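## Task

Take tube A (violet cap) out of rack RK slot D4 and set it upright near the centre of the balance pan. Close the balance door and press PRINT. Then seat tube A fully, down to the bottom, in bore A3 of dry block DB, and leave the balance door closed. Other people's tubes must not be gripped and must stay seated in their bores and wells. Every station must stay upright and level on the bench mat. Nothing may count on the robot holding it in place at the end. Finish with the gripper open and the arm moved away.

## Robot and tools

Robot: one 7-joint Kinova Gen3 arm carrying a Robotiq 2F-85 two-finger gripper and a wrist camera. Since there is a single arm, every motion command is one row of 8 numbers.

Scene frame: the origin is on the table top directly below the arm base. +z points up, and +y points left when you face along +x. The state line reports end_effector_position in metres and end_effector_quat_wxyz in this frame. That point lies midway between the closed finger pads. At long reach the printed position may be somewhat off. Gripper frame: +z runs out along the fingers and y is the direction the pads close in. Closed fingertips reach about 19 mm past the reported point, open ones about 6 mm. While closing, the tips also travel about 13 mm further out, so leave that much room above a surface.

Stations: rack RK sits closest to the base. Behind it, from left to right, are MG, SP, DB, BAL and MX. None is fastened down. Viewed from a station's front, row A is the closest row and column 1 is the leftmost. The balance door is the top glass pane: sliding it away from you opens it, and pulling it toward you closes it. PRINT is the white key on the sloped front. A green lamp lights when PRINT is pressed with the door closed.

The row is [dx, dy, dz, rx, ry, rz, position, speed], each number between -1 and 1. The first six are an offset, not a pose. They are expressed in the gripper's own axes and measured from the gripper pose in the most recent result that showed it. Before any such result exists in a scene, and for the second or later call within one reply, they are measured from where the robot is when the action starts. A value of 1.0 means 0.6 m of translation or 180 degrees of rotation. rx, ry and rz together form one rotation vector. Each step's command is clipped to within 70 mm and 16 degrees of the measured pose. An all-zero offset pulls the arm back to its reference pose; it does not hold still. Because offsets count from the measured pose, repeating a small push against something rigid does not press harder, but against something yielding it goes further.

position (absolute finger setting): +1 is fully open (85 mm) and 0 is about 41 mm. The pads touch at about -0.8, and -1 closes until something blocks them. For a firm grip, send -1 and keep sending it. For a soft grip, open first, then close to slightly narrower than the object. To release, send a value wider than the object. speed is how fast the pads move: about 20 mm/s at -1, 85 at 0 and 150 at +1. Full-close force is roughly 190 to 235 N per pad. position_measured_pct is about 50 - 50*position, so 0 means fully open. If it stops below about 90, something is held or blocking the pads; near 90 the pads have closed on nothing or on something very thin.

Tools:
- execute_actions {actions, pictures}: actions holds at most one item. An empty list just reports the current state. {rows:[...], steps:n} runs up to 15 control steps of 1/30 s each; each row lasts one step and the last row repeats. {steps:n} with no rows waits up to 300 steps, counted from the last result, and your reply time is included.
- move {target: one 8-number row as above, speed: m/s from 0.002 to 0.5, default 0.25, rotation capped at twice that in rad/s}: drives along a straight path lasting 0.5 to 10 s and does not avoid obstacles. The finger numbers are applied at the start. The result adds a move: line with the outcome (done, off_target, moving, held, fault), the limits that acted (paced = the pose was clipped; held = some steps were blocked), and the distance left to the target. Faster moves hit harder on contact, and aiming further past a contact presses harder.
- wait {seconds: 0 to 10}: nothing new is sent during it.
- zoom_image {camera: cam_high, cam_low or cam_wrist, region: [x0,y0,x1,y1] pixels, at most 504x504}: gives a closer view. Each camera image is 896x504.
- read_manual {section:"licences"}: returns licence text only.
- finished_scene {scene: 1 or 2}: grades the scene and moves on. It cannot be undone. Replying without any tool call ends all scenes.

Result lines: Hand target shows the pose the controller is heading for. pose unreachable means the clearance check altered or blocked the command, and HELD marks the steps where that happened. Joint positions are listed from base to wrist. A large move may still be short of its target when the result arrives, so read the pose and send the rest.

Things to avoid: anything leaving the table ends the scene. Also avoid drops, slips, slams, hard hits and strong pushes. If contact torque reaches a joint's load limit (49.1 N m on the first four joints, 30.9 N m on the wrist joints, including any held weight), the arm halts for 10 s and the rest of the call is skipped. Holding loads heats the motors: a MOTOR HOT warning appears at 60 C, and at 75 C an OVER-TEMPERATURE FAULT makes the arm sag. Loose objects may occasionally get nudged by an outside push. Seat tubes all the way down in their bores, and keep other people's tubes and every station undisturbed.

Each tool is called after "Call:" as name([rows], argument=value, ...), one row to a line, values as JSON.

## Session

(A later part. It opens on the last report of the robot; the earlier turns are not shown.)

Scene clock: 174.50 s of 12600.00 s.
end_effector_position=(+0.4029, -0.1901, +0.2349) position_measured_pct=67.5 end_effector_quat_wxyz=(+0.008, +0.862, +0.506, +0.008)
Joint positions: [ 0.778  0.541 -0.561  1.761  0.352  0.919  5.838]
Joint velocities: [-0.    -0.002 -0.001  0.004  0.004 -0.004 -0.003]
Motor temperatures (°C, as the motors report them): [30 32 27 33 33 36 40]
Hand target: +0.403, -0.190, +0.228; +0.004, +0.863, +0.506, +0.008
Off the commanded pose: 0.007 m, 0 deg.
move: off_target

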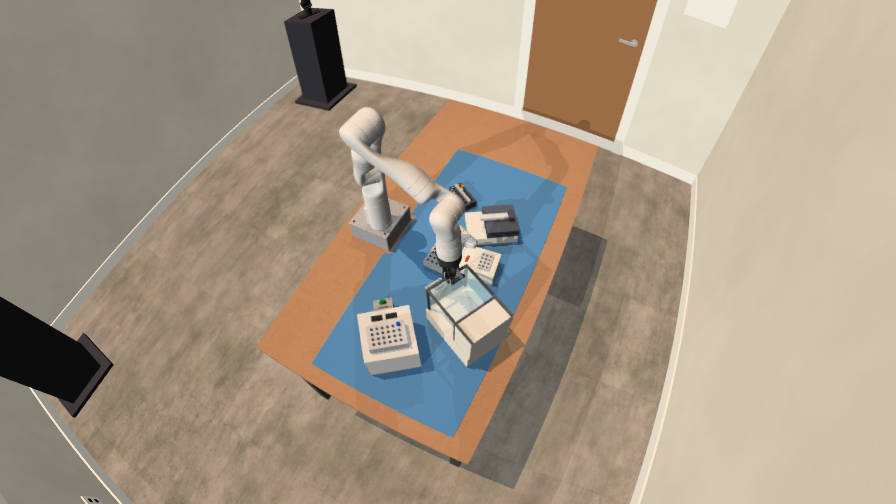

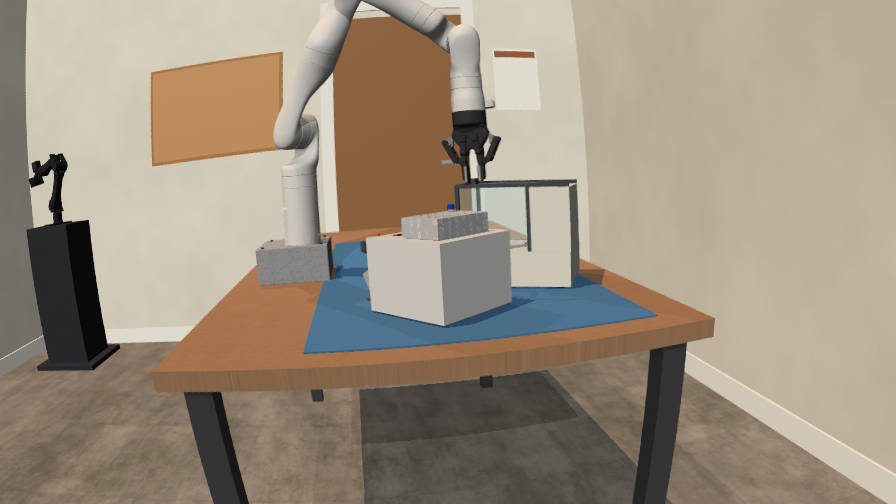

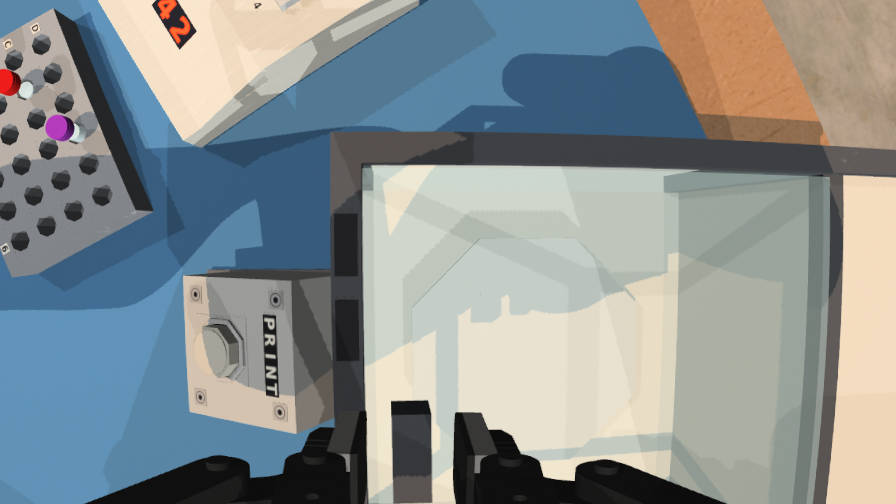

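Call:
move(target=[0, 0.06, -0.003, 0, 0, 0, -0.35, 0], speed=0.04)

Scene clock: 181.53 s of 12600.00 s.
end_effector_position=(+0.4334, -0.2069, +0.2371) position_measured_pct=67.5 end_effector_quat_wxyz=(+0.007, +0.862, +0.506, +0.008)
Joint positions: [ 0.755  0.605 -0.548  1.634  0.362  0.987  5.857]
Joint velocities: [-0.001  0.003 -0.    -0.003 -0.001  0.001  0.001]
Motor temperatures (°C, as the motors report them): [30 32 27 33 33 36 40]
Hand target: +0.434, -0.207, +0.238; +0.008, +0.862, +0.506, +0.008
Off the commanded pose: 0.001 m, 0 deg.
move: done

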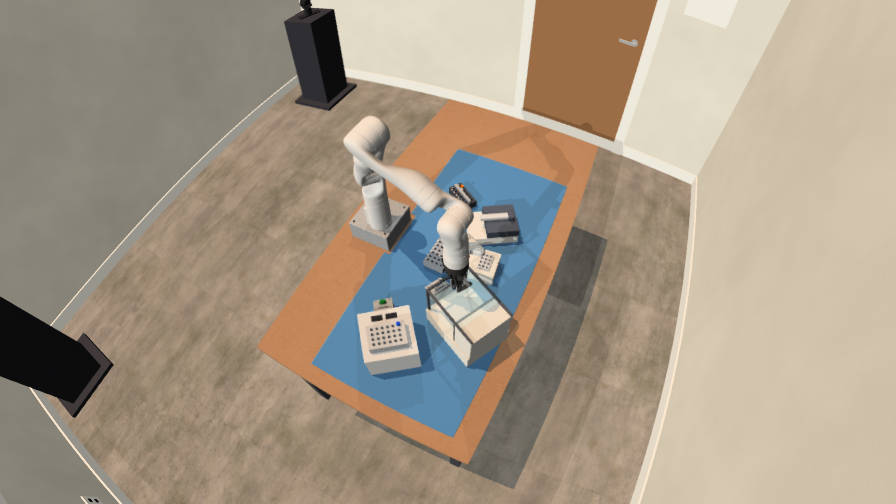

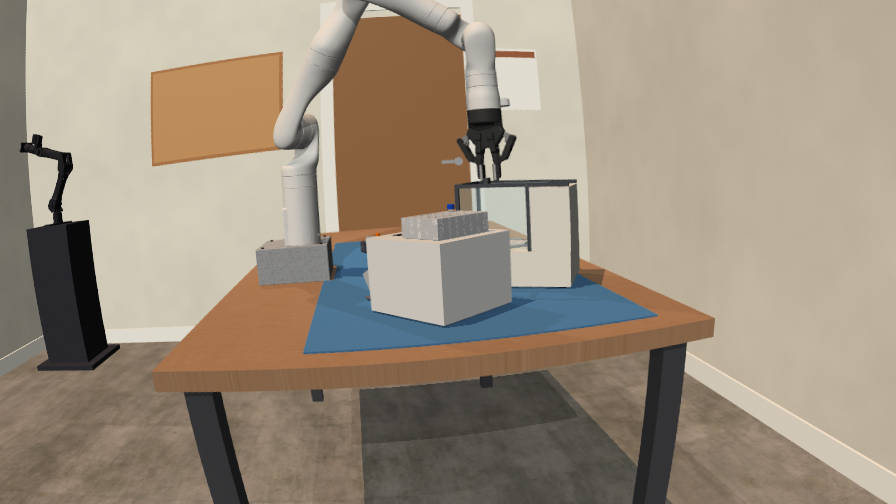

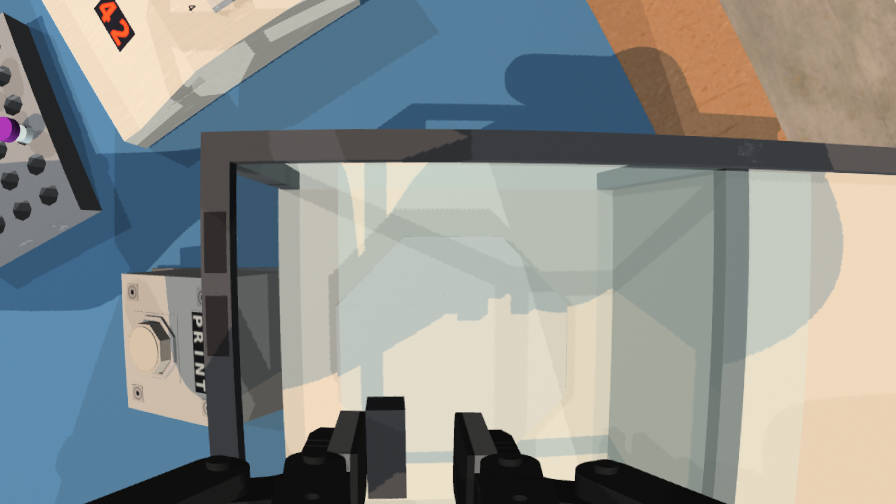

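Call:
move(target=[0, 0.14, 0.005, 0, 0, 0, -0.35, 0], speed=0.05)

Scene clock: 187.57 s of 12600.00 s.
end_effector_position=(+0.5067, -0.2466, +0.2361) position_measured_pct=67.5 end_effector_quat_wxyz=(+0.006, +0.862, +0.507, +0.007)
Joint positions: [ 0.692  0.771 -0.518  1.307  0.386  1.146  5.912]
Joint velocities: [-0.002  0.004  0.    -0.008 -0.     0.004  0.002]
Motor temperatures (°C, as the motors report them): [30 32 27 33 33 36 40]
Hand target: +0.507, -0.247, +0.236; +0.007, +0.862, +0.507, +0.008
Off the commanded pose: 0.001 m, 0 deg.
move: done

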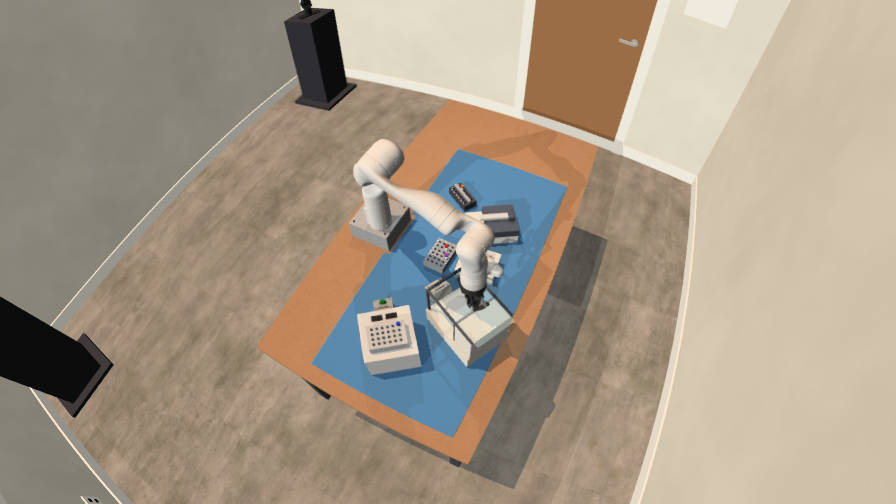

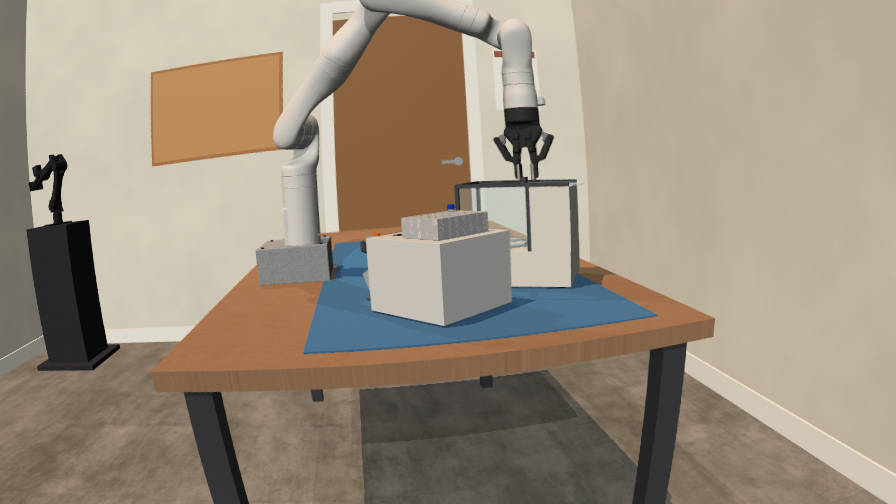

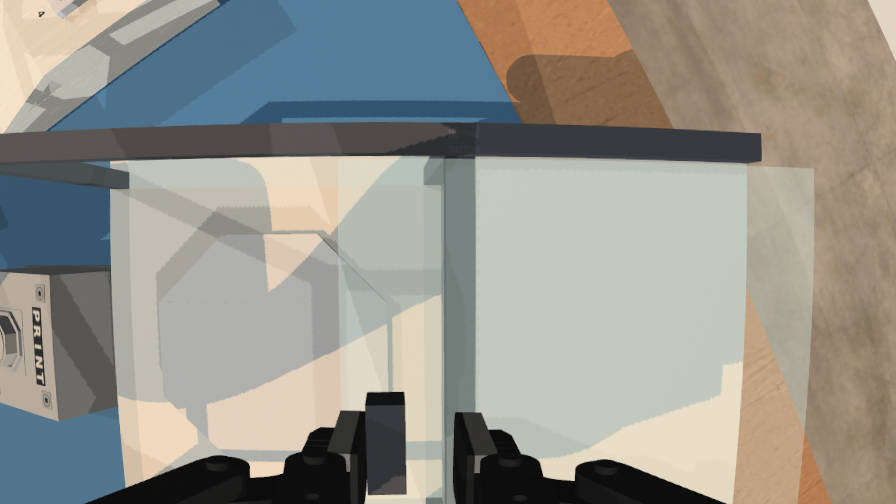

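Call:
move(target=[0, -0.008, -0.08, 0, 0, 0, -0.35, 0], speed=0.12)

Scene clock: 222.90 s of 12600.00 s.
end_effector_position=(+0.5015, -0.2440, +0.2837) position_measured_pct=67.5 end_effector_quat_wxyz=(+0.006, +0.862, +0.507, +0.007)
Joint positions: [ 0.698  0.711 -0.535  1.257  0.356  1.249  5.934]
Joint velocities: [ 0.    -0.003 -0.001 -0.004  0.001  0.003  0.001]
Motor temperatures (°C, as the motors report them): [30 33 27 34 33 36 40]
Hand target: +0.501, -0.244, +0.284; +0.006, +0.862, +0.507, +0.007
Off the commanded pose: 0.000 m, 0 deg.
move: done

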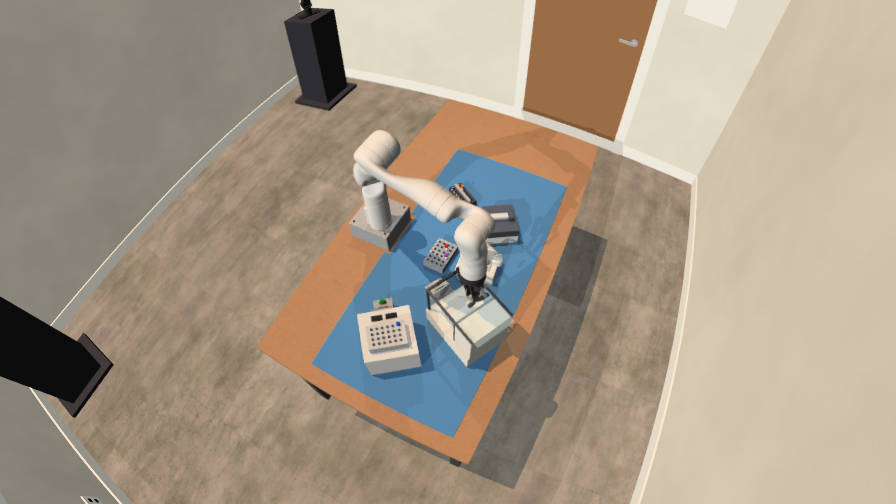

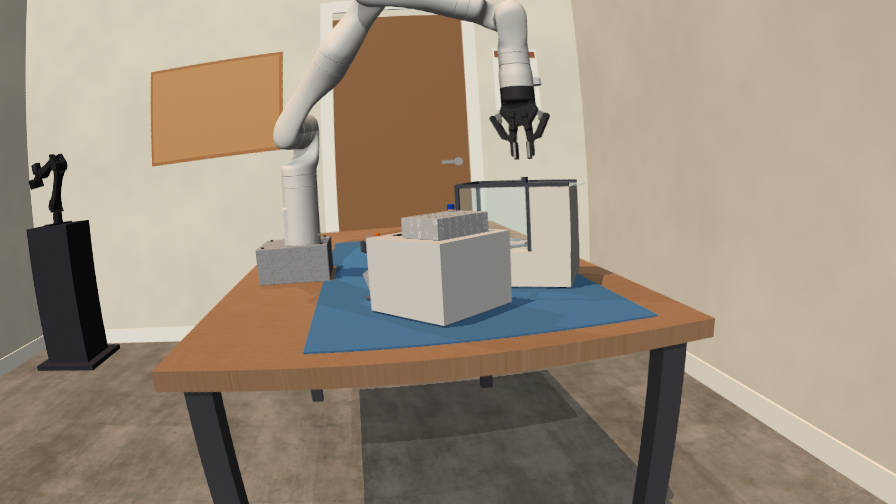

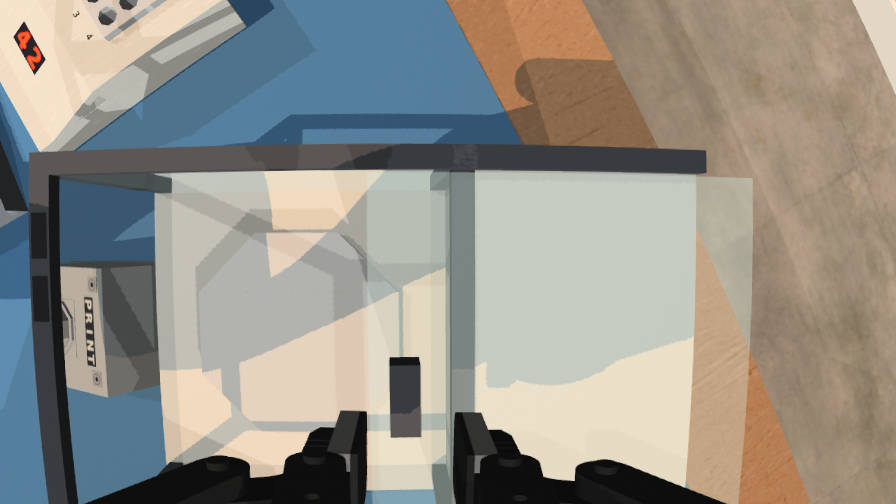

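Call:
move(target=[0.172, -0.492, 0.1, 0, 0, 0.338, -0.25, 0], speed=0.3)

Call:
move(target=[0, 0, 0.23, 0, 0, 0, -0.25, 0], speed=0.12)

Scene clock: 234.00 s of 12600.00 s.
end_effector_position=(+0.2940, -0.0125, +0.2181) position_measured_pct=62.3 end_effector_quat_wxyz=(+0.002, +1.000, -0.001, +0.009)
Joint positions: [ 0.312  0.266 -0.419  2.25   0.188  0.64   4.46 ]
Joint velocities: [-0.019 -0.004 -0.004  0.003  0.012  0.001 -0.023]
Motor temperatures (°C, as the motors report them): [30 33 27 34 33 36 40]
Hand target: +0.294, -0.012, +0.218; +0.002, +1.000, +0.000, +0.010
Off the commanded pose: 0.002 m, 0 deg.
move: done

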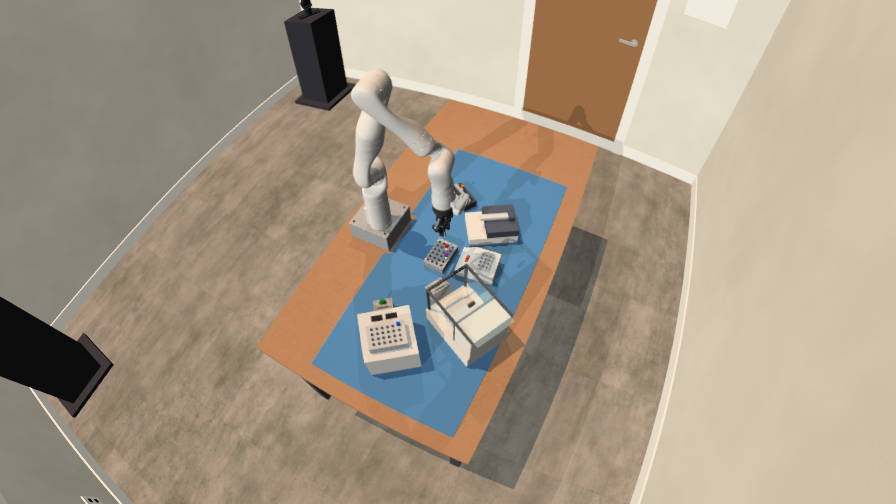

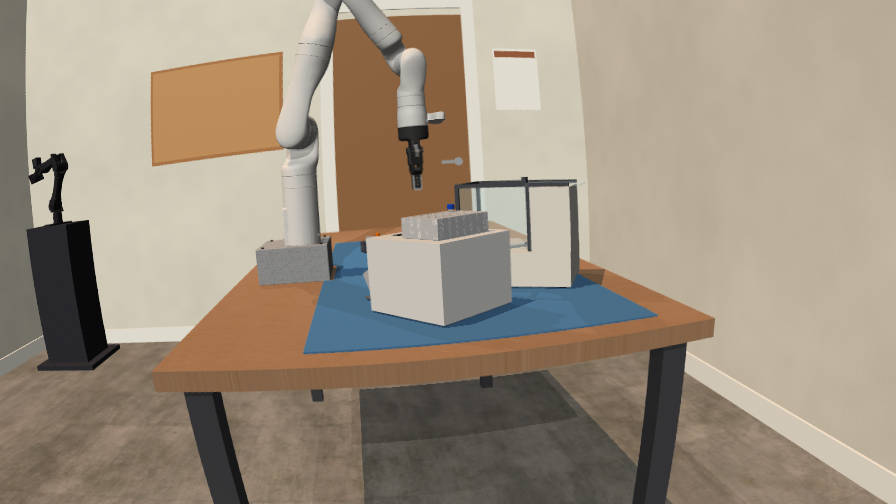

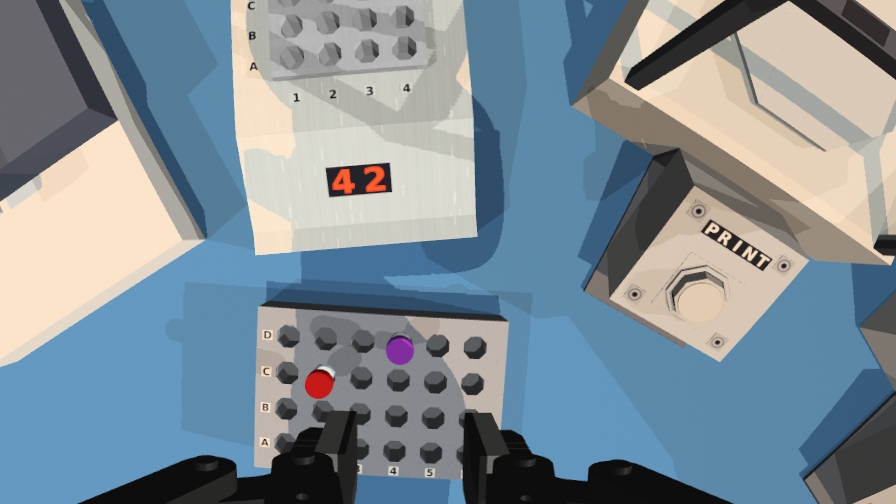

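Scene clock: 235.67 s of 12600.00 s.
end_effector_position=(+0.2972, -0.0136, +0.0807) position_measured_pct=62.3 end_effector_quat_wxyz=(+0.002, +1.000, -0.001, +0.010)
Joint positions: [ 0.018  0.666 -0.071  2.375  0.518  0.098  4.149]
Joint velocities: [-0.013  0.006  0.004  0.002  0.002 -0.004 -0.003]
Motor temperatures (°C, as the motors report them): [30 33 27 34 33 36 40]
Hand target: +0.297, -0.013, +0.080; +0.002, +1.000, -0.001, +0.010
Off the commanded pose: 0.001 m, 0 deg.
move: done

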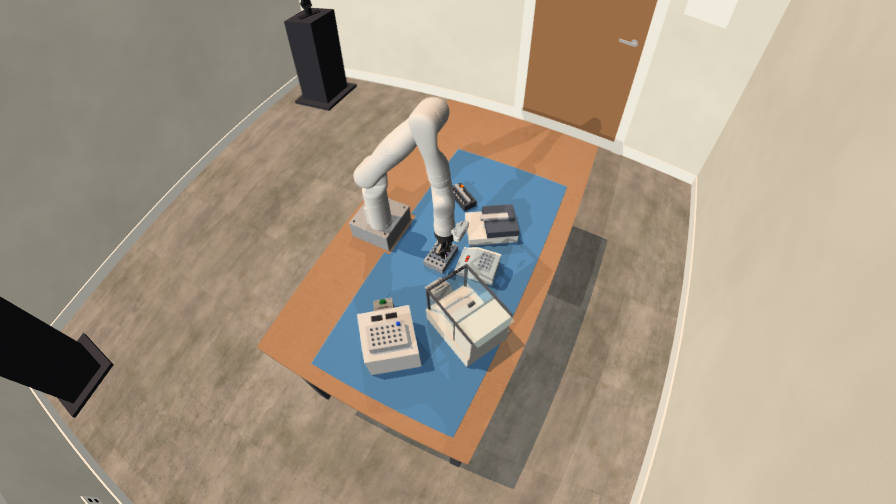

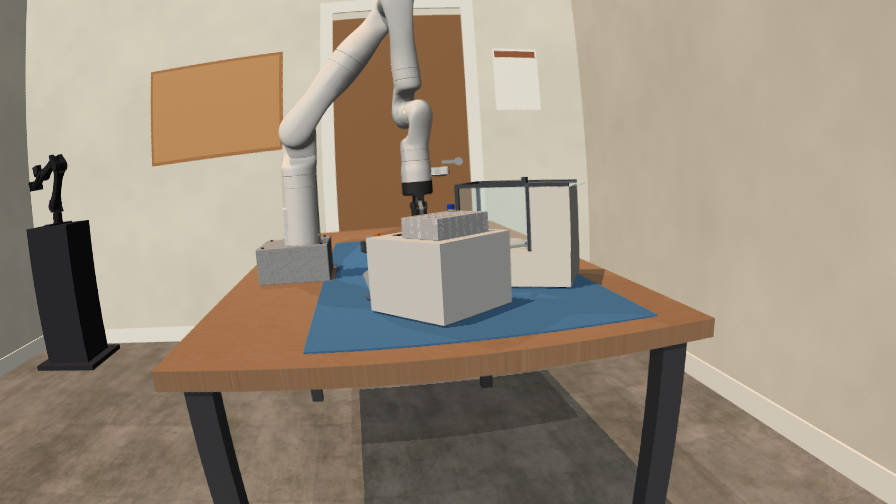

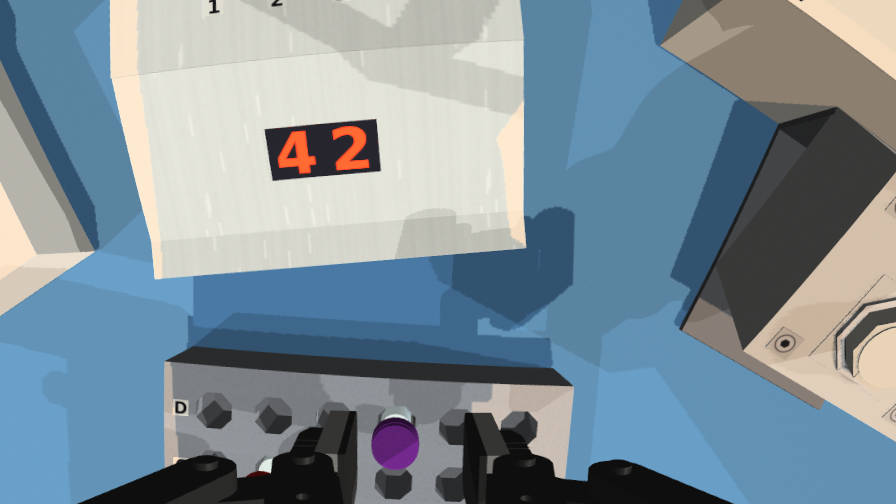

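Call:
move(target=[-0.005, -0.0067, 0.06, 0, 0, 0, -0.25, 0], speed=0.03)

Scene clock: 239.57 s of 12600.00 s.
end_effector_position=(+0.2954, -0.0104, +0.0513) position_measured_pct=62.3 end_effector_quat_wxyz=(+0.003, +1.000, -0.002, +0.014)
Joint positions: [-0.085  0.77   0.048  2.394  0.517 -0.054  4.135]
Joint velocities: [-0.011  0.001  0.011  0.005  0.    -0.011  0.   ]
Motor temperatures (°C, as the motors report them): [30 33 27 34 33 36 40]
Hand target: +0.295, -0.010, +0.045; +0.002, +1.000, -0.001, +0.010
Off the commanded pose: 0.007 m, 1 deg.
move: off_target

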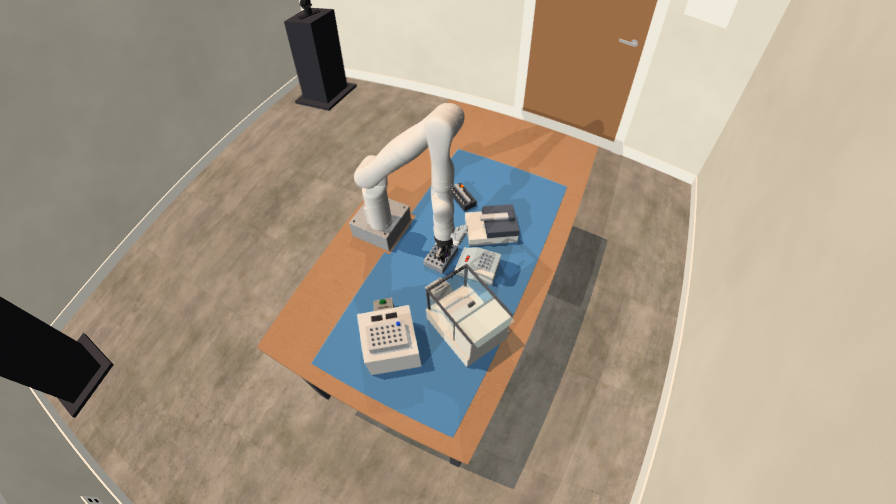

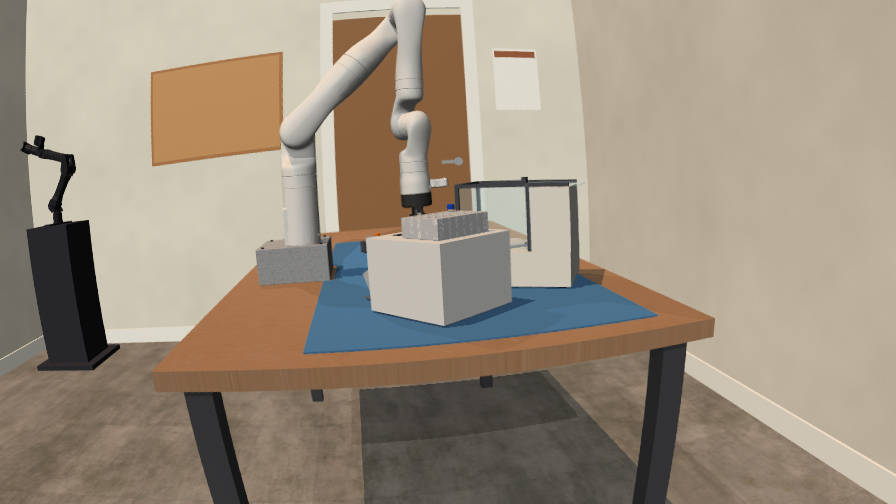

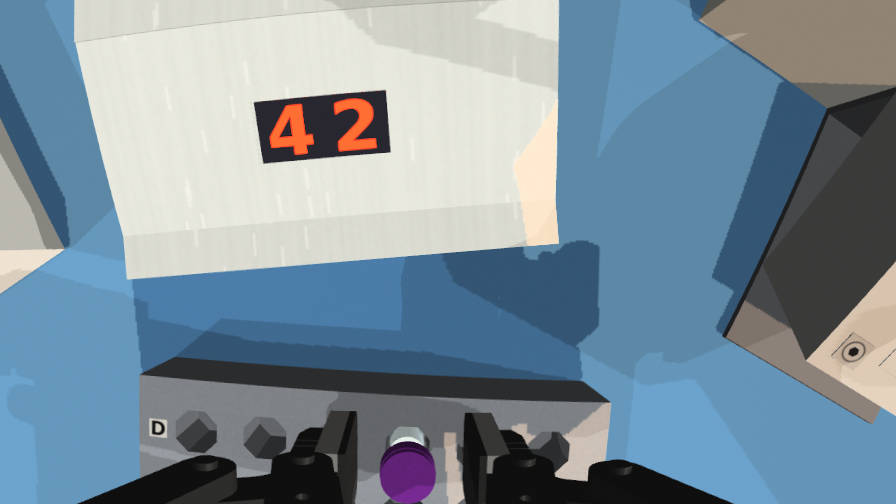

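Call:
execute_actions([
  {"rows": [[0,0,-0.006,0,0,0,-0.25,0],[0,0,-0.006,0,0,0,-0.25,0],[0,0,-0.006,0,0,0,-0.25,0],[0,0,-0.006,0,0,0,-0.25,0],[0,0,-0.006,0,0,0,-1,0]], "steps": 15},
], pictures=false)

Call:
move(target=[0, 0, -0.1, 0, 0, 0, -1, 0], speed=0.06)

Scene clock: 248.10 s of 12600.00 s.
end_effector_position=(+0.2954, -0.0101, +0.0551) position_measured_pct=82.9 end_effector_quat_wxyz=(+0.003, +1.000, -0.001, +0.014)
Joint positions: [-0.078  0.756  0.038  2.395  0.518 -0.04   4.134]
Joint velocities: [ 0.    -0.002 -0.002  0.002 -0.001  0.001  0.   ]
Motor temperatures (°C, as the motors report them): [30 33 27 34 33 36 40]
Hand target: +0.295, -0.010, +0.055; +0.003, +1.000, -0.002, +0.014
Off the commanded pose: 0.000 m, 0 deg.
Steps of this call (steps 1 to 241: nothing new was sent; steps 242 to 256: all 15 steps of this action). Readings (end_effector_position | what the end effector reports):
242: (+0.2956, -0.0104, +0.0516) | position_measured_pct=62.3
243: (+0.2959, -0.0105, +0.0526) | position_measured_pct=62.3
245: (+0.2974, -0.0102, +0.0548) | position_measured_pct=62.3
249: (+0.2957, -0.0102, +0.0550) | position_measured_pct=66.7
256: the state above

Scene clock: 249.70 s of 12600.00 s.
end_effector_position=(+0.2932, -0.0095, +0.1146) position_measured_pct=82.9 end_effector_quat_wxyz=(+0.003, +1.000, -0.001, +0.014)
Joint positions: [ 0.082  0.55  -0.176  2.38   0.476  0.216  4.172]
Joint velocities: [ 0.013 -0.008 -0.005 -0.003 -0.004  0.006  0.005]
Motor temperatures (°C, as the motors report them): [30 33 27 34 33 36 40]
Hand target: +0.293, -0.010, +0.115; +0.003, +1.000, -0.001, +0.014
Off the commanded pose: 0.001 m, 0 deg.
move: done

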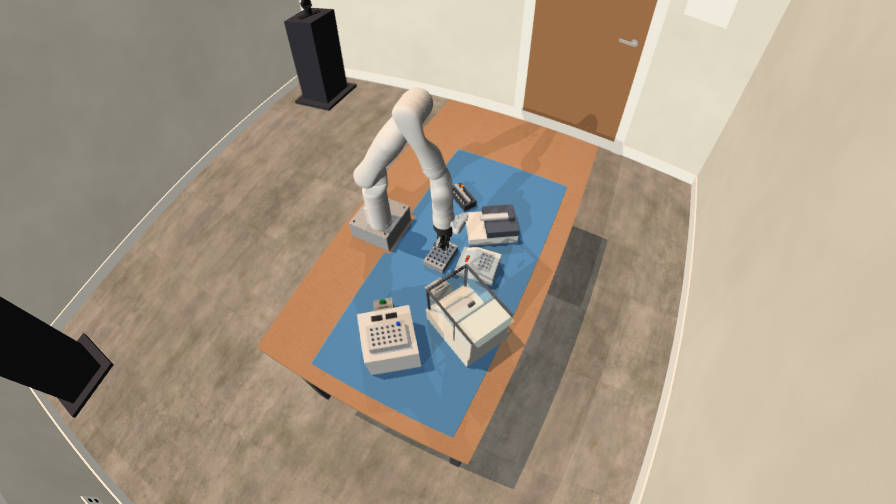

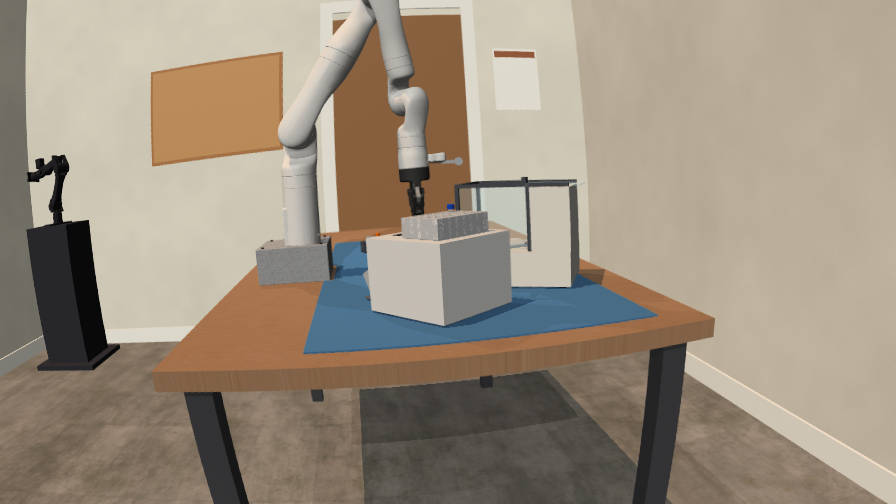

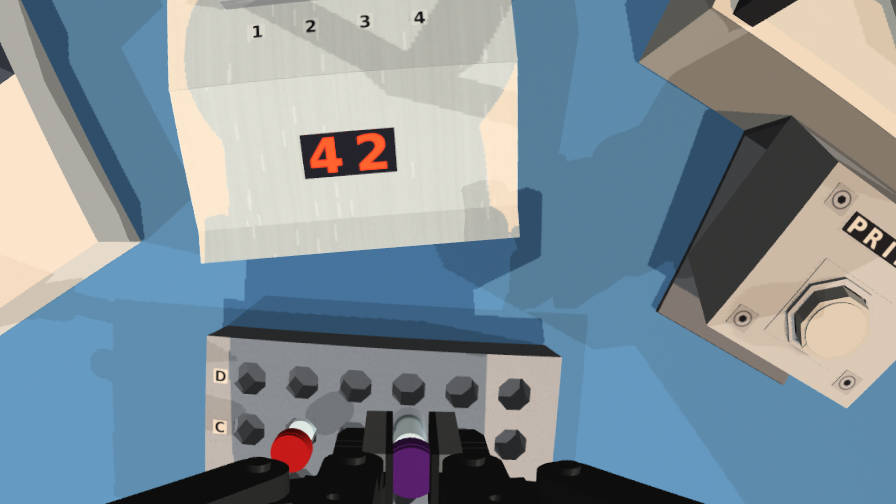

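Call:
move(target=[0.06, 0.085, -0.325, 0, 0, -0.5, -1, 0], speed=0.25)

Scene clock: 262.30 s of 12600.00 s.
end_effector_position=(+0.3234, -0.0587, +0.3103) position_measured_pct=82.9 end_effector_quat_wxyz=(+0.011, +0.707, +0.707, +0.008)
Joint positions: [ 0.874  0.212 -0.891  1.986  0.2    1.006  6.166]
Joint velocities: [ 0.007 -0.002  0.004 -0.002 -0.001  0.002  0.01 ]
Motor temperatures (°C, as the motors report them): [30 33 27 34 33 36 40]
Hand target: +0.323, -0.059, +0.310; +0.011, +0.707, +0.707, +0.008
Off the commanded pose: 0.001 m, 0 deg.
move: done

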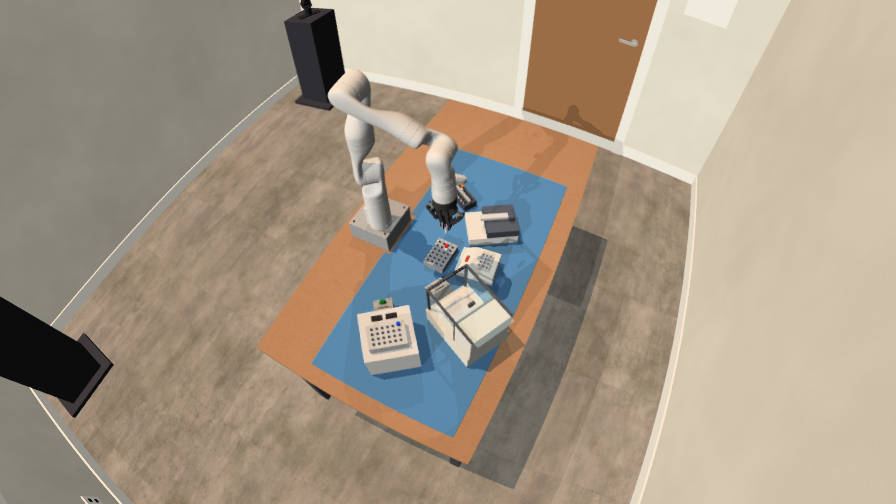

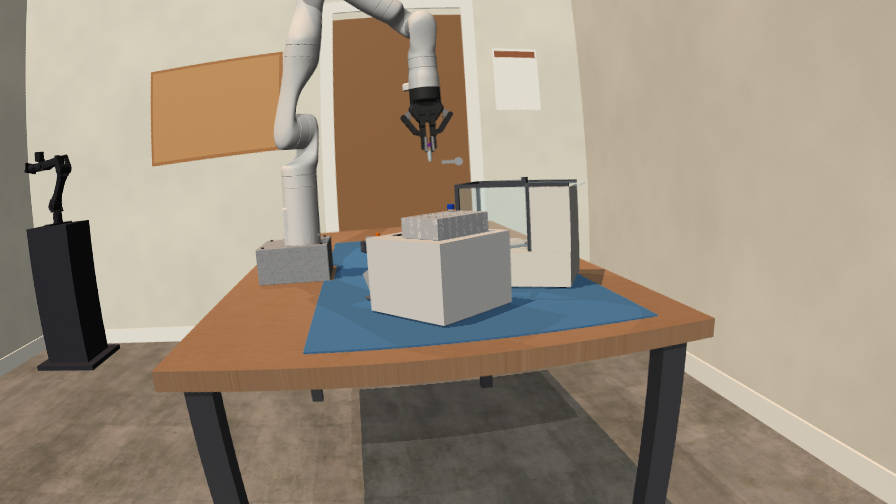

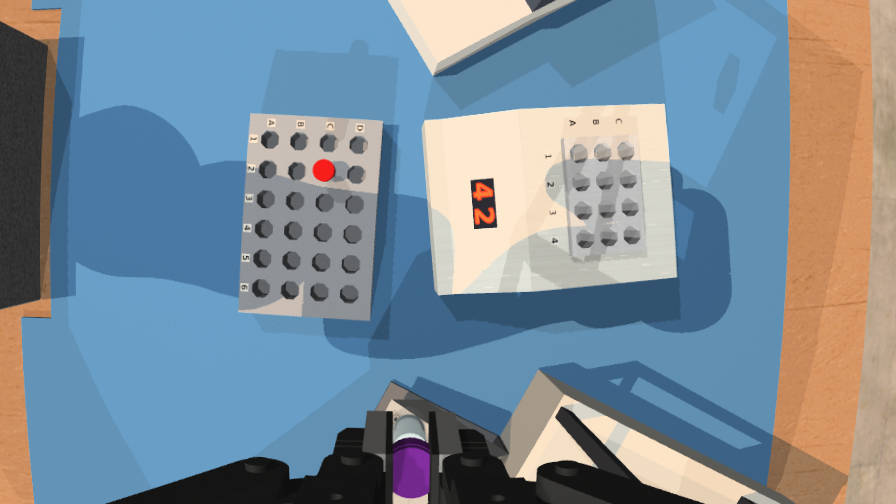

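Call:
move(target=[-0.267, 0.208, 0.033, 0, 0, -0.338, -1, 0], speed=0.25)

Scene clock: 270.93 s of 12600.00 s.
end_effector_position=(+0.4493, -0.2182, +0.2954) position_measured_pct=82.9 end_effector_quat_wxyz=(+0.014, +0.251, +0.968, +0.001)
Joint positions: [ 0.962  0.676 -0.952  1.473  0.566  1.257  7.291]
Joint velocities: [-0.002  0.008  0.002 -0.005  0.001  0.002  0.006]
Motor temperatures (°C, as the motors report them): [30 33 27 34 33 36 40]
Hand target: +0.449, -0.218, +0.295; +0.014, +0.251, +0.968, +0.001
Off the commanded pose: 0.001 m, 0 deg.
move: done

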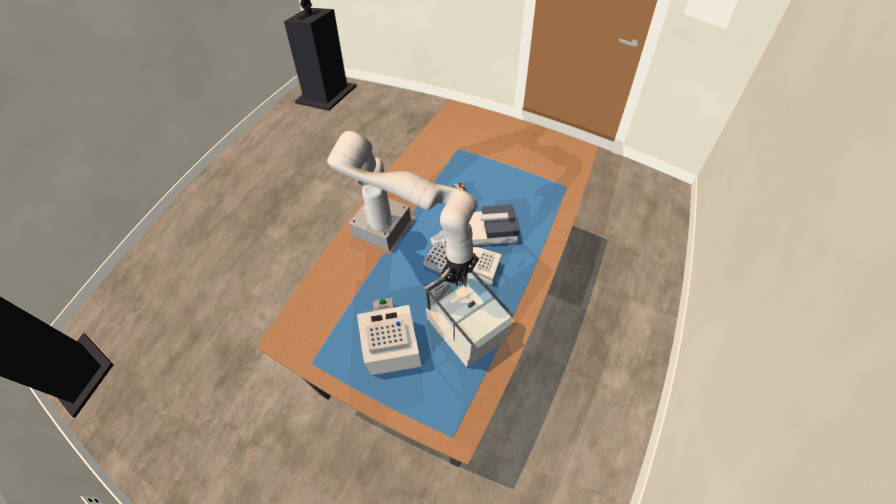

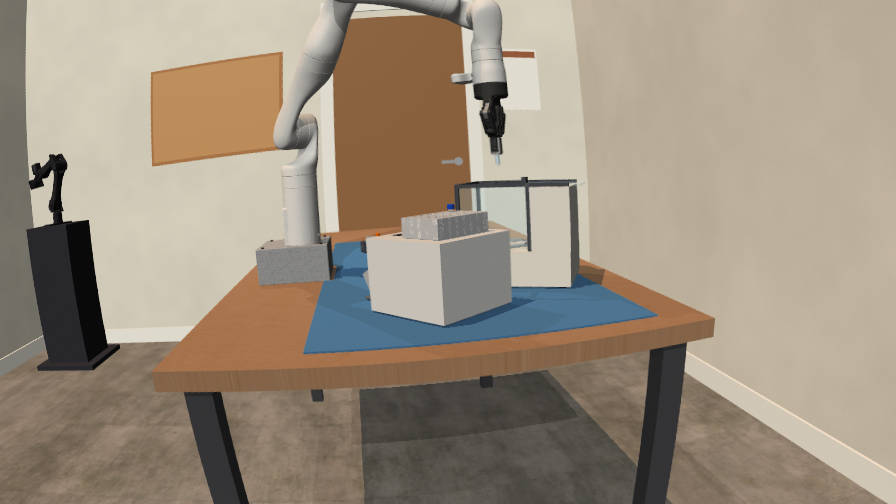

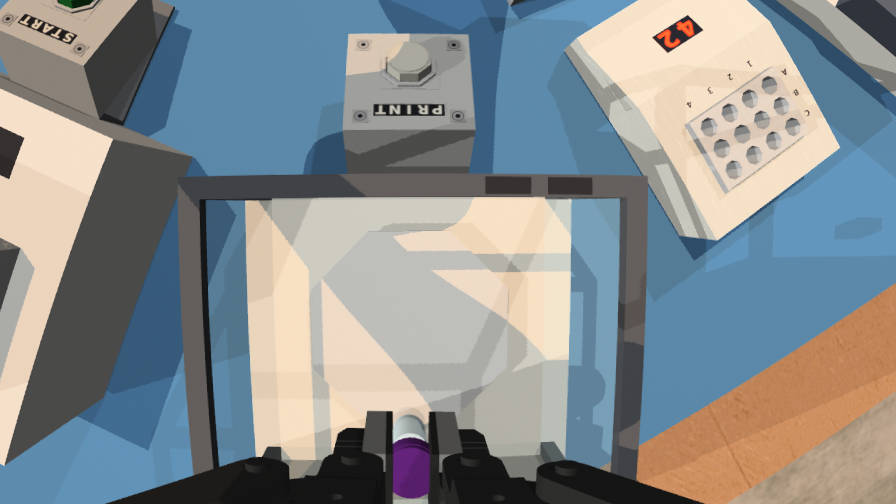

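Call:
move(target=[0, 0, 0.27, 0, 0, 0, -1, 0], speed=0.08)

Call:
zoom_image(camera="cam_low", region=[420, 100, 620, 300])

Scene clock: 295.53 s of 12600.00 s.
end_effector_position=(+0.4542, -0.2193, +0.1339) position_measured_pct=82.9 end_effector_quat_wxyz=(+0.014, +0.252, +0.968, +0.001)
Joint positions: [ 0.886  0.897 -0.803  1.645  0.781  0.919  7.127]
Joint velocities: [-0.002  0.004  0.002  0.002  0.003 -0.001 -0.001]
Motor temperatures (°C, as the motors report them): [30 33 27 34 33 36 40]
Hand target: +0.454, -0.219, +0.134; +0.014, +0.252, +0.968, +0.001
Off the commanded pose: 0.001 m, 0 deg.
move: done

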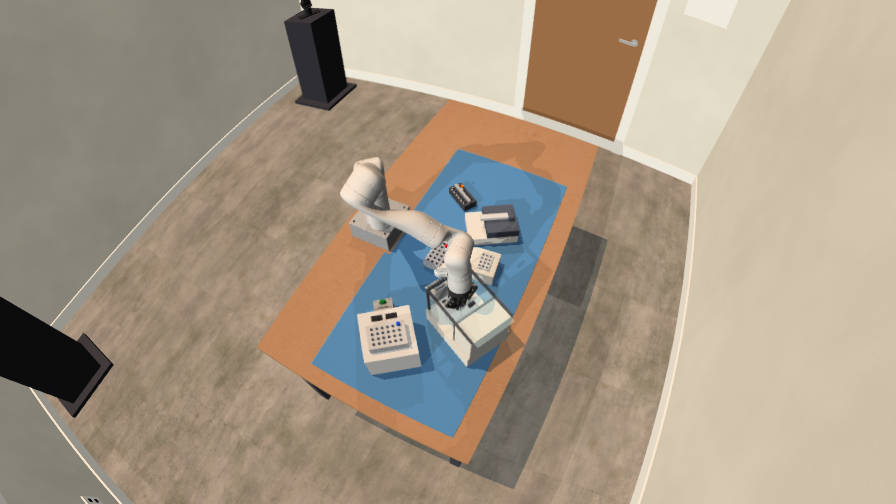

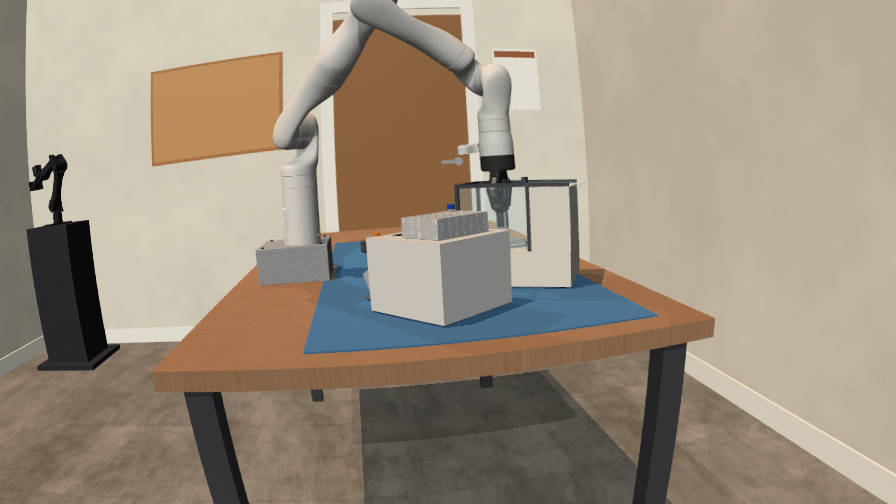

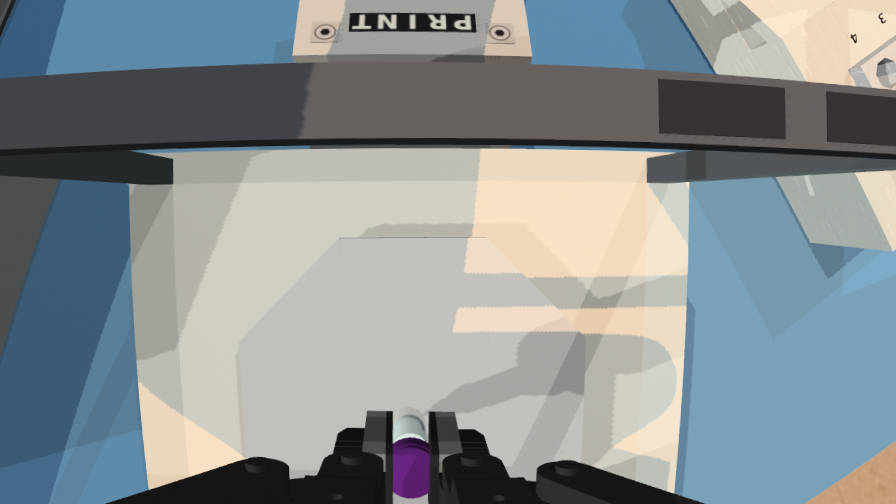

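Region (420, 100, 620, 300) of cam_low's 896x504 image, scaled by 2.520, with more detail than that image has.

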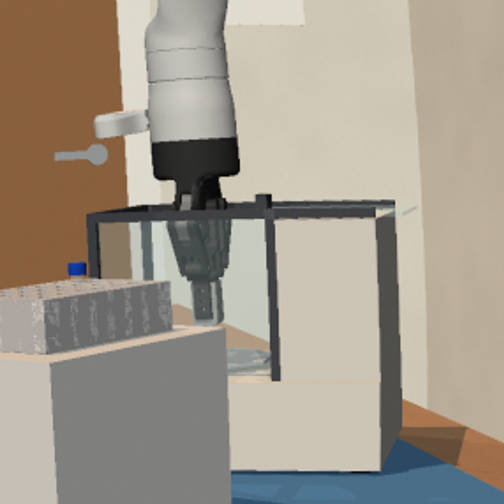

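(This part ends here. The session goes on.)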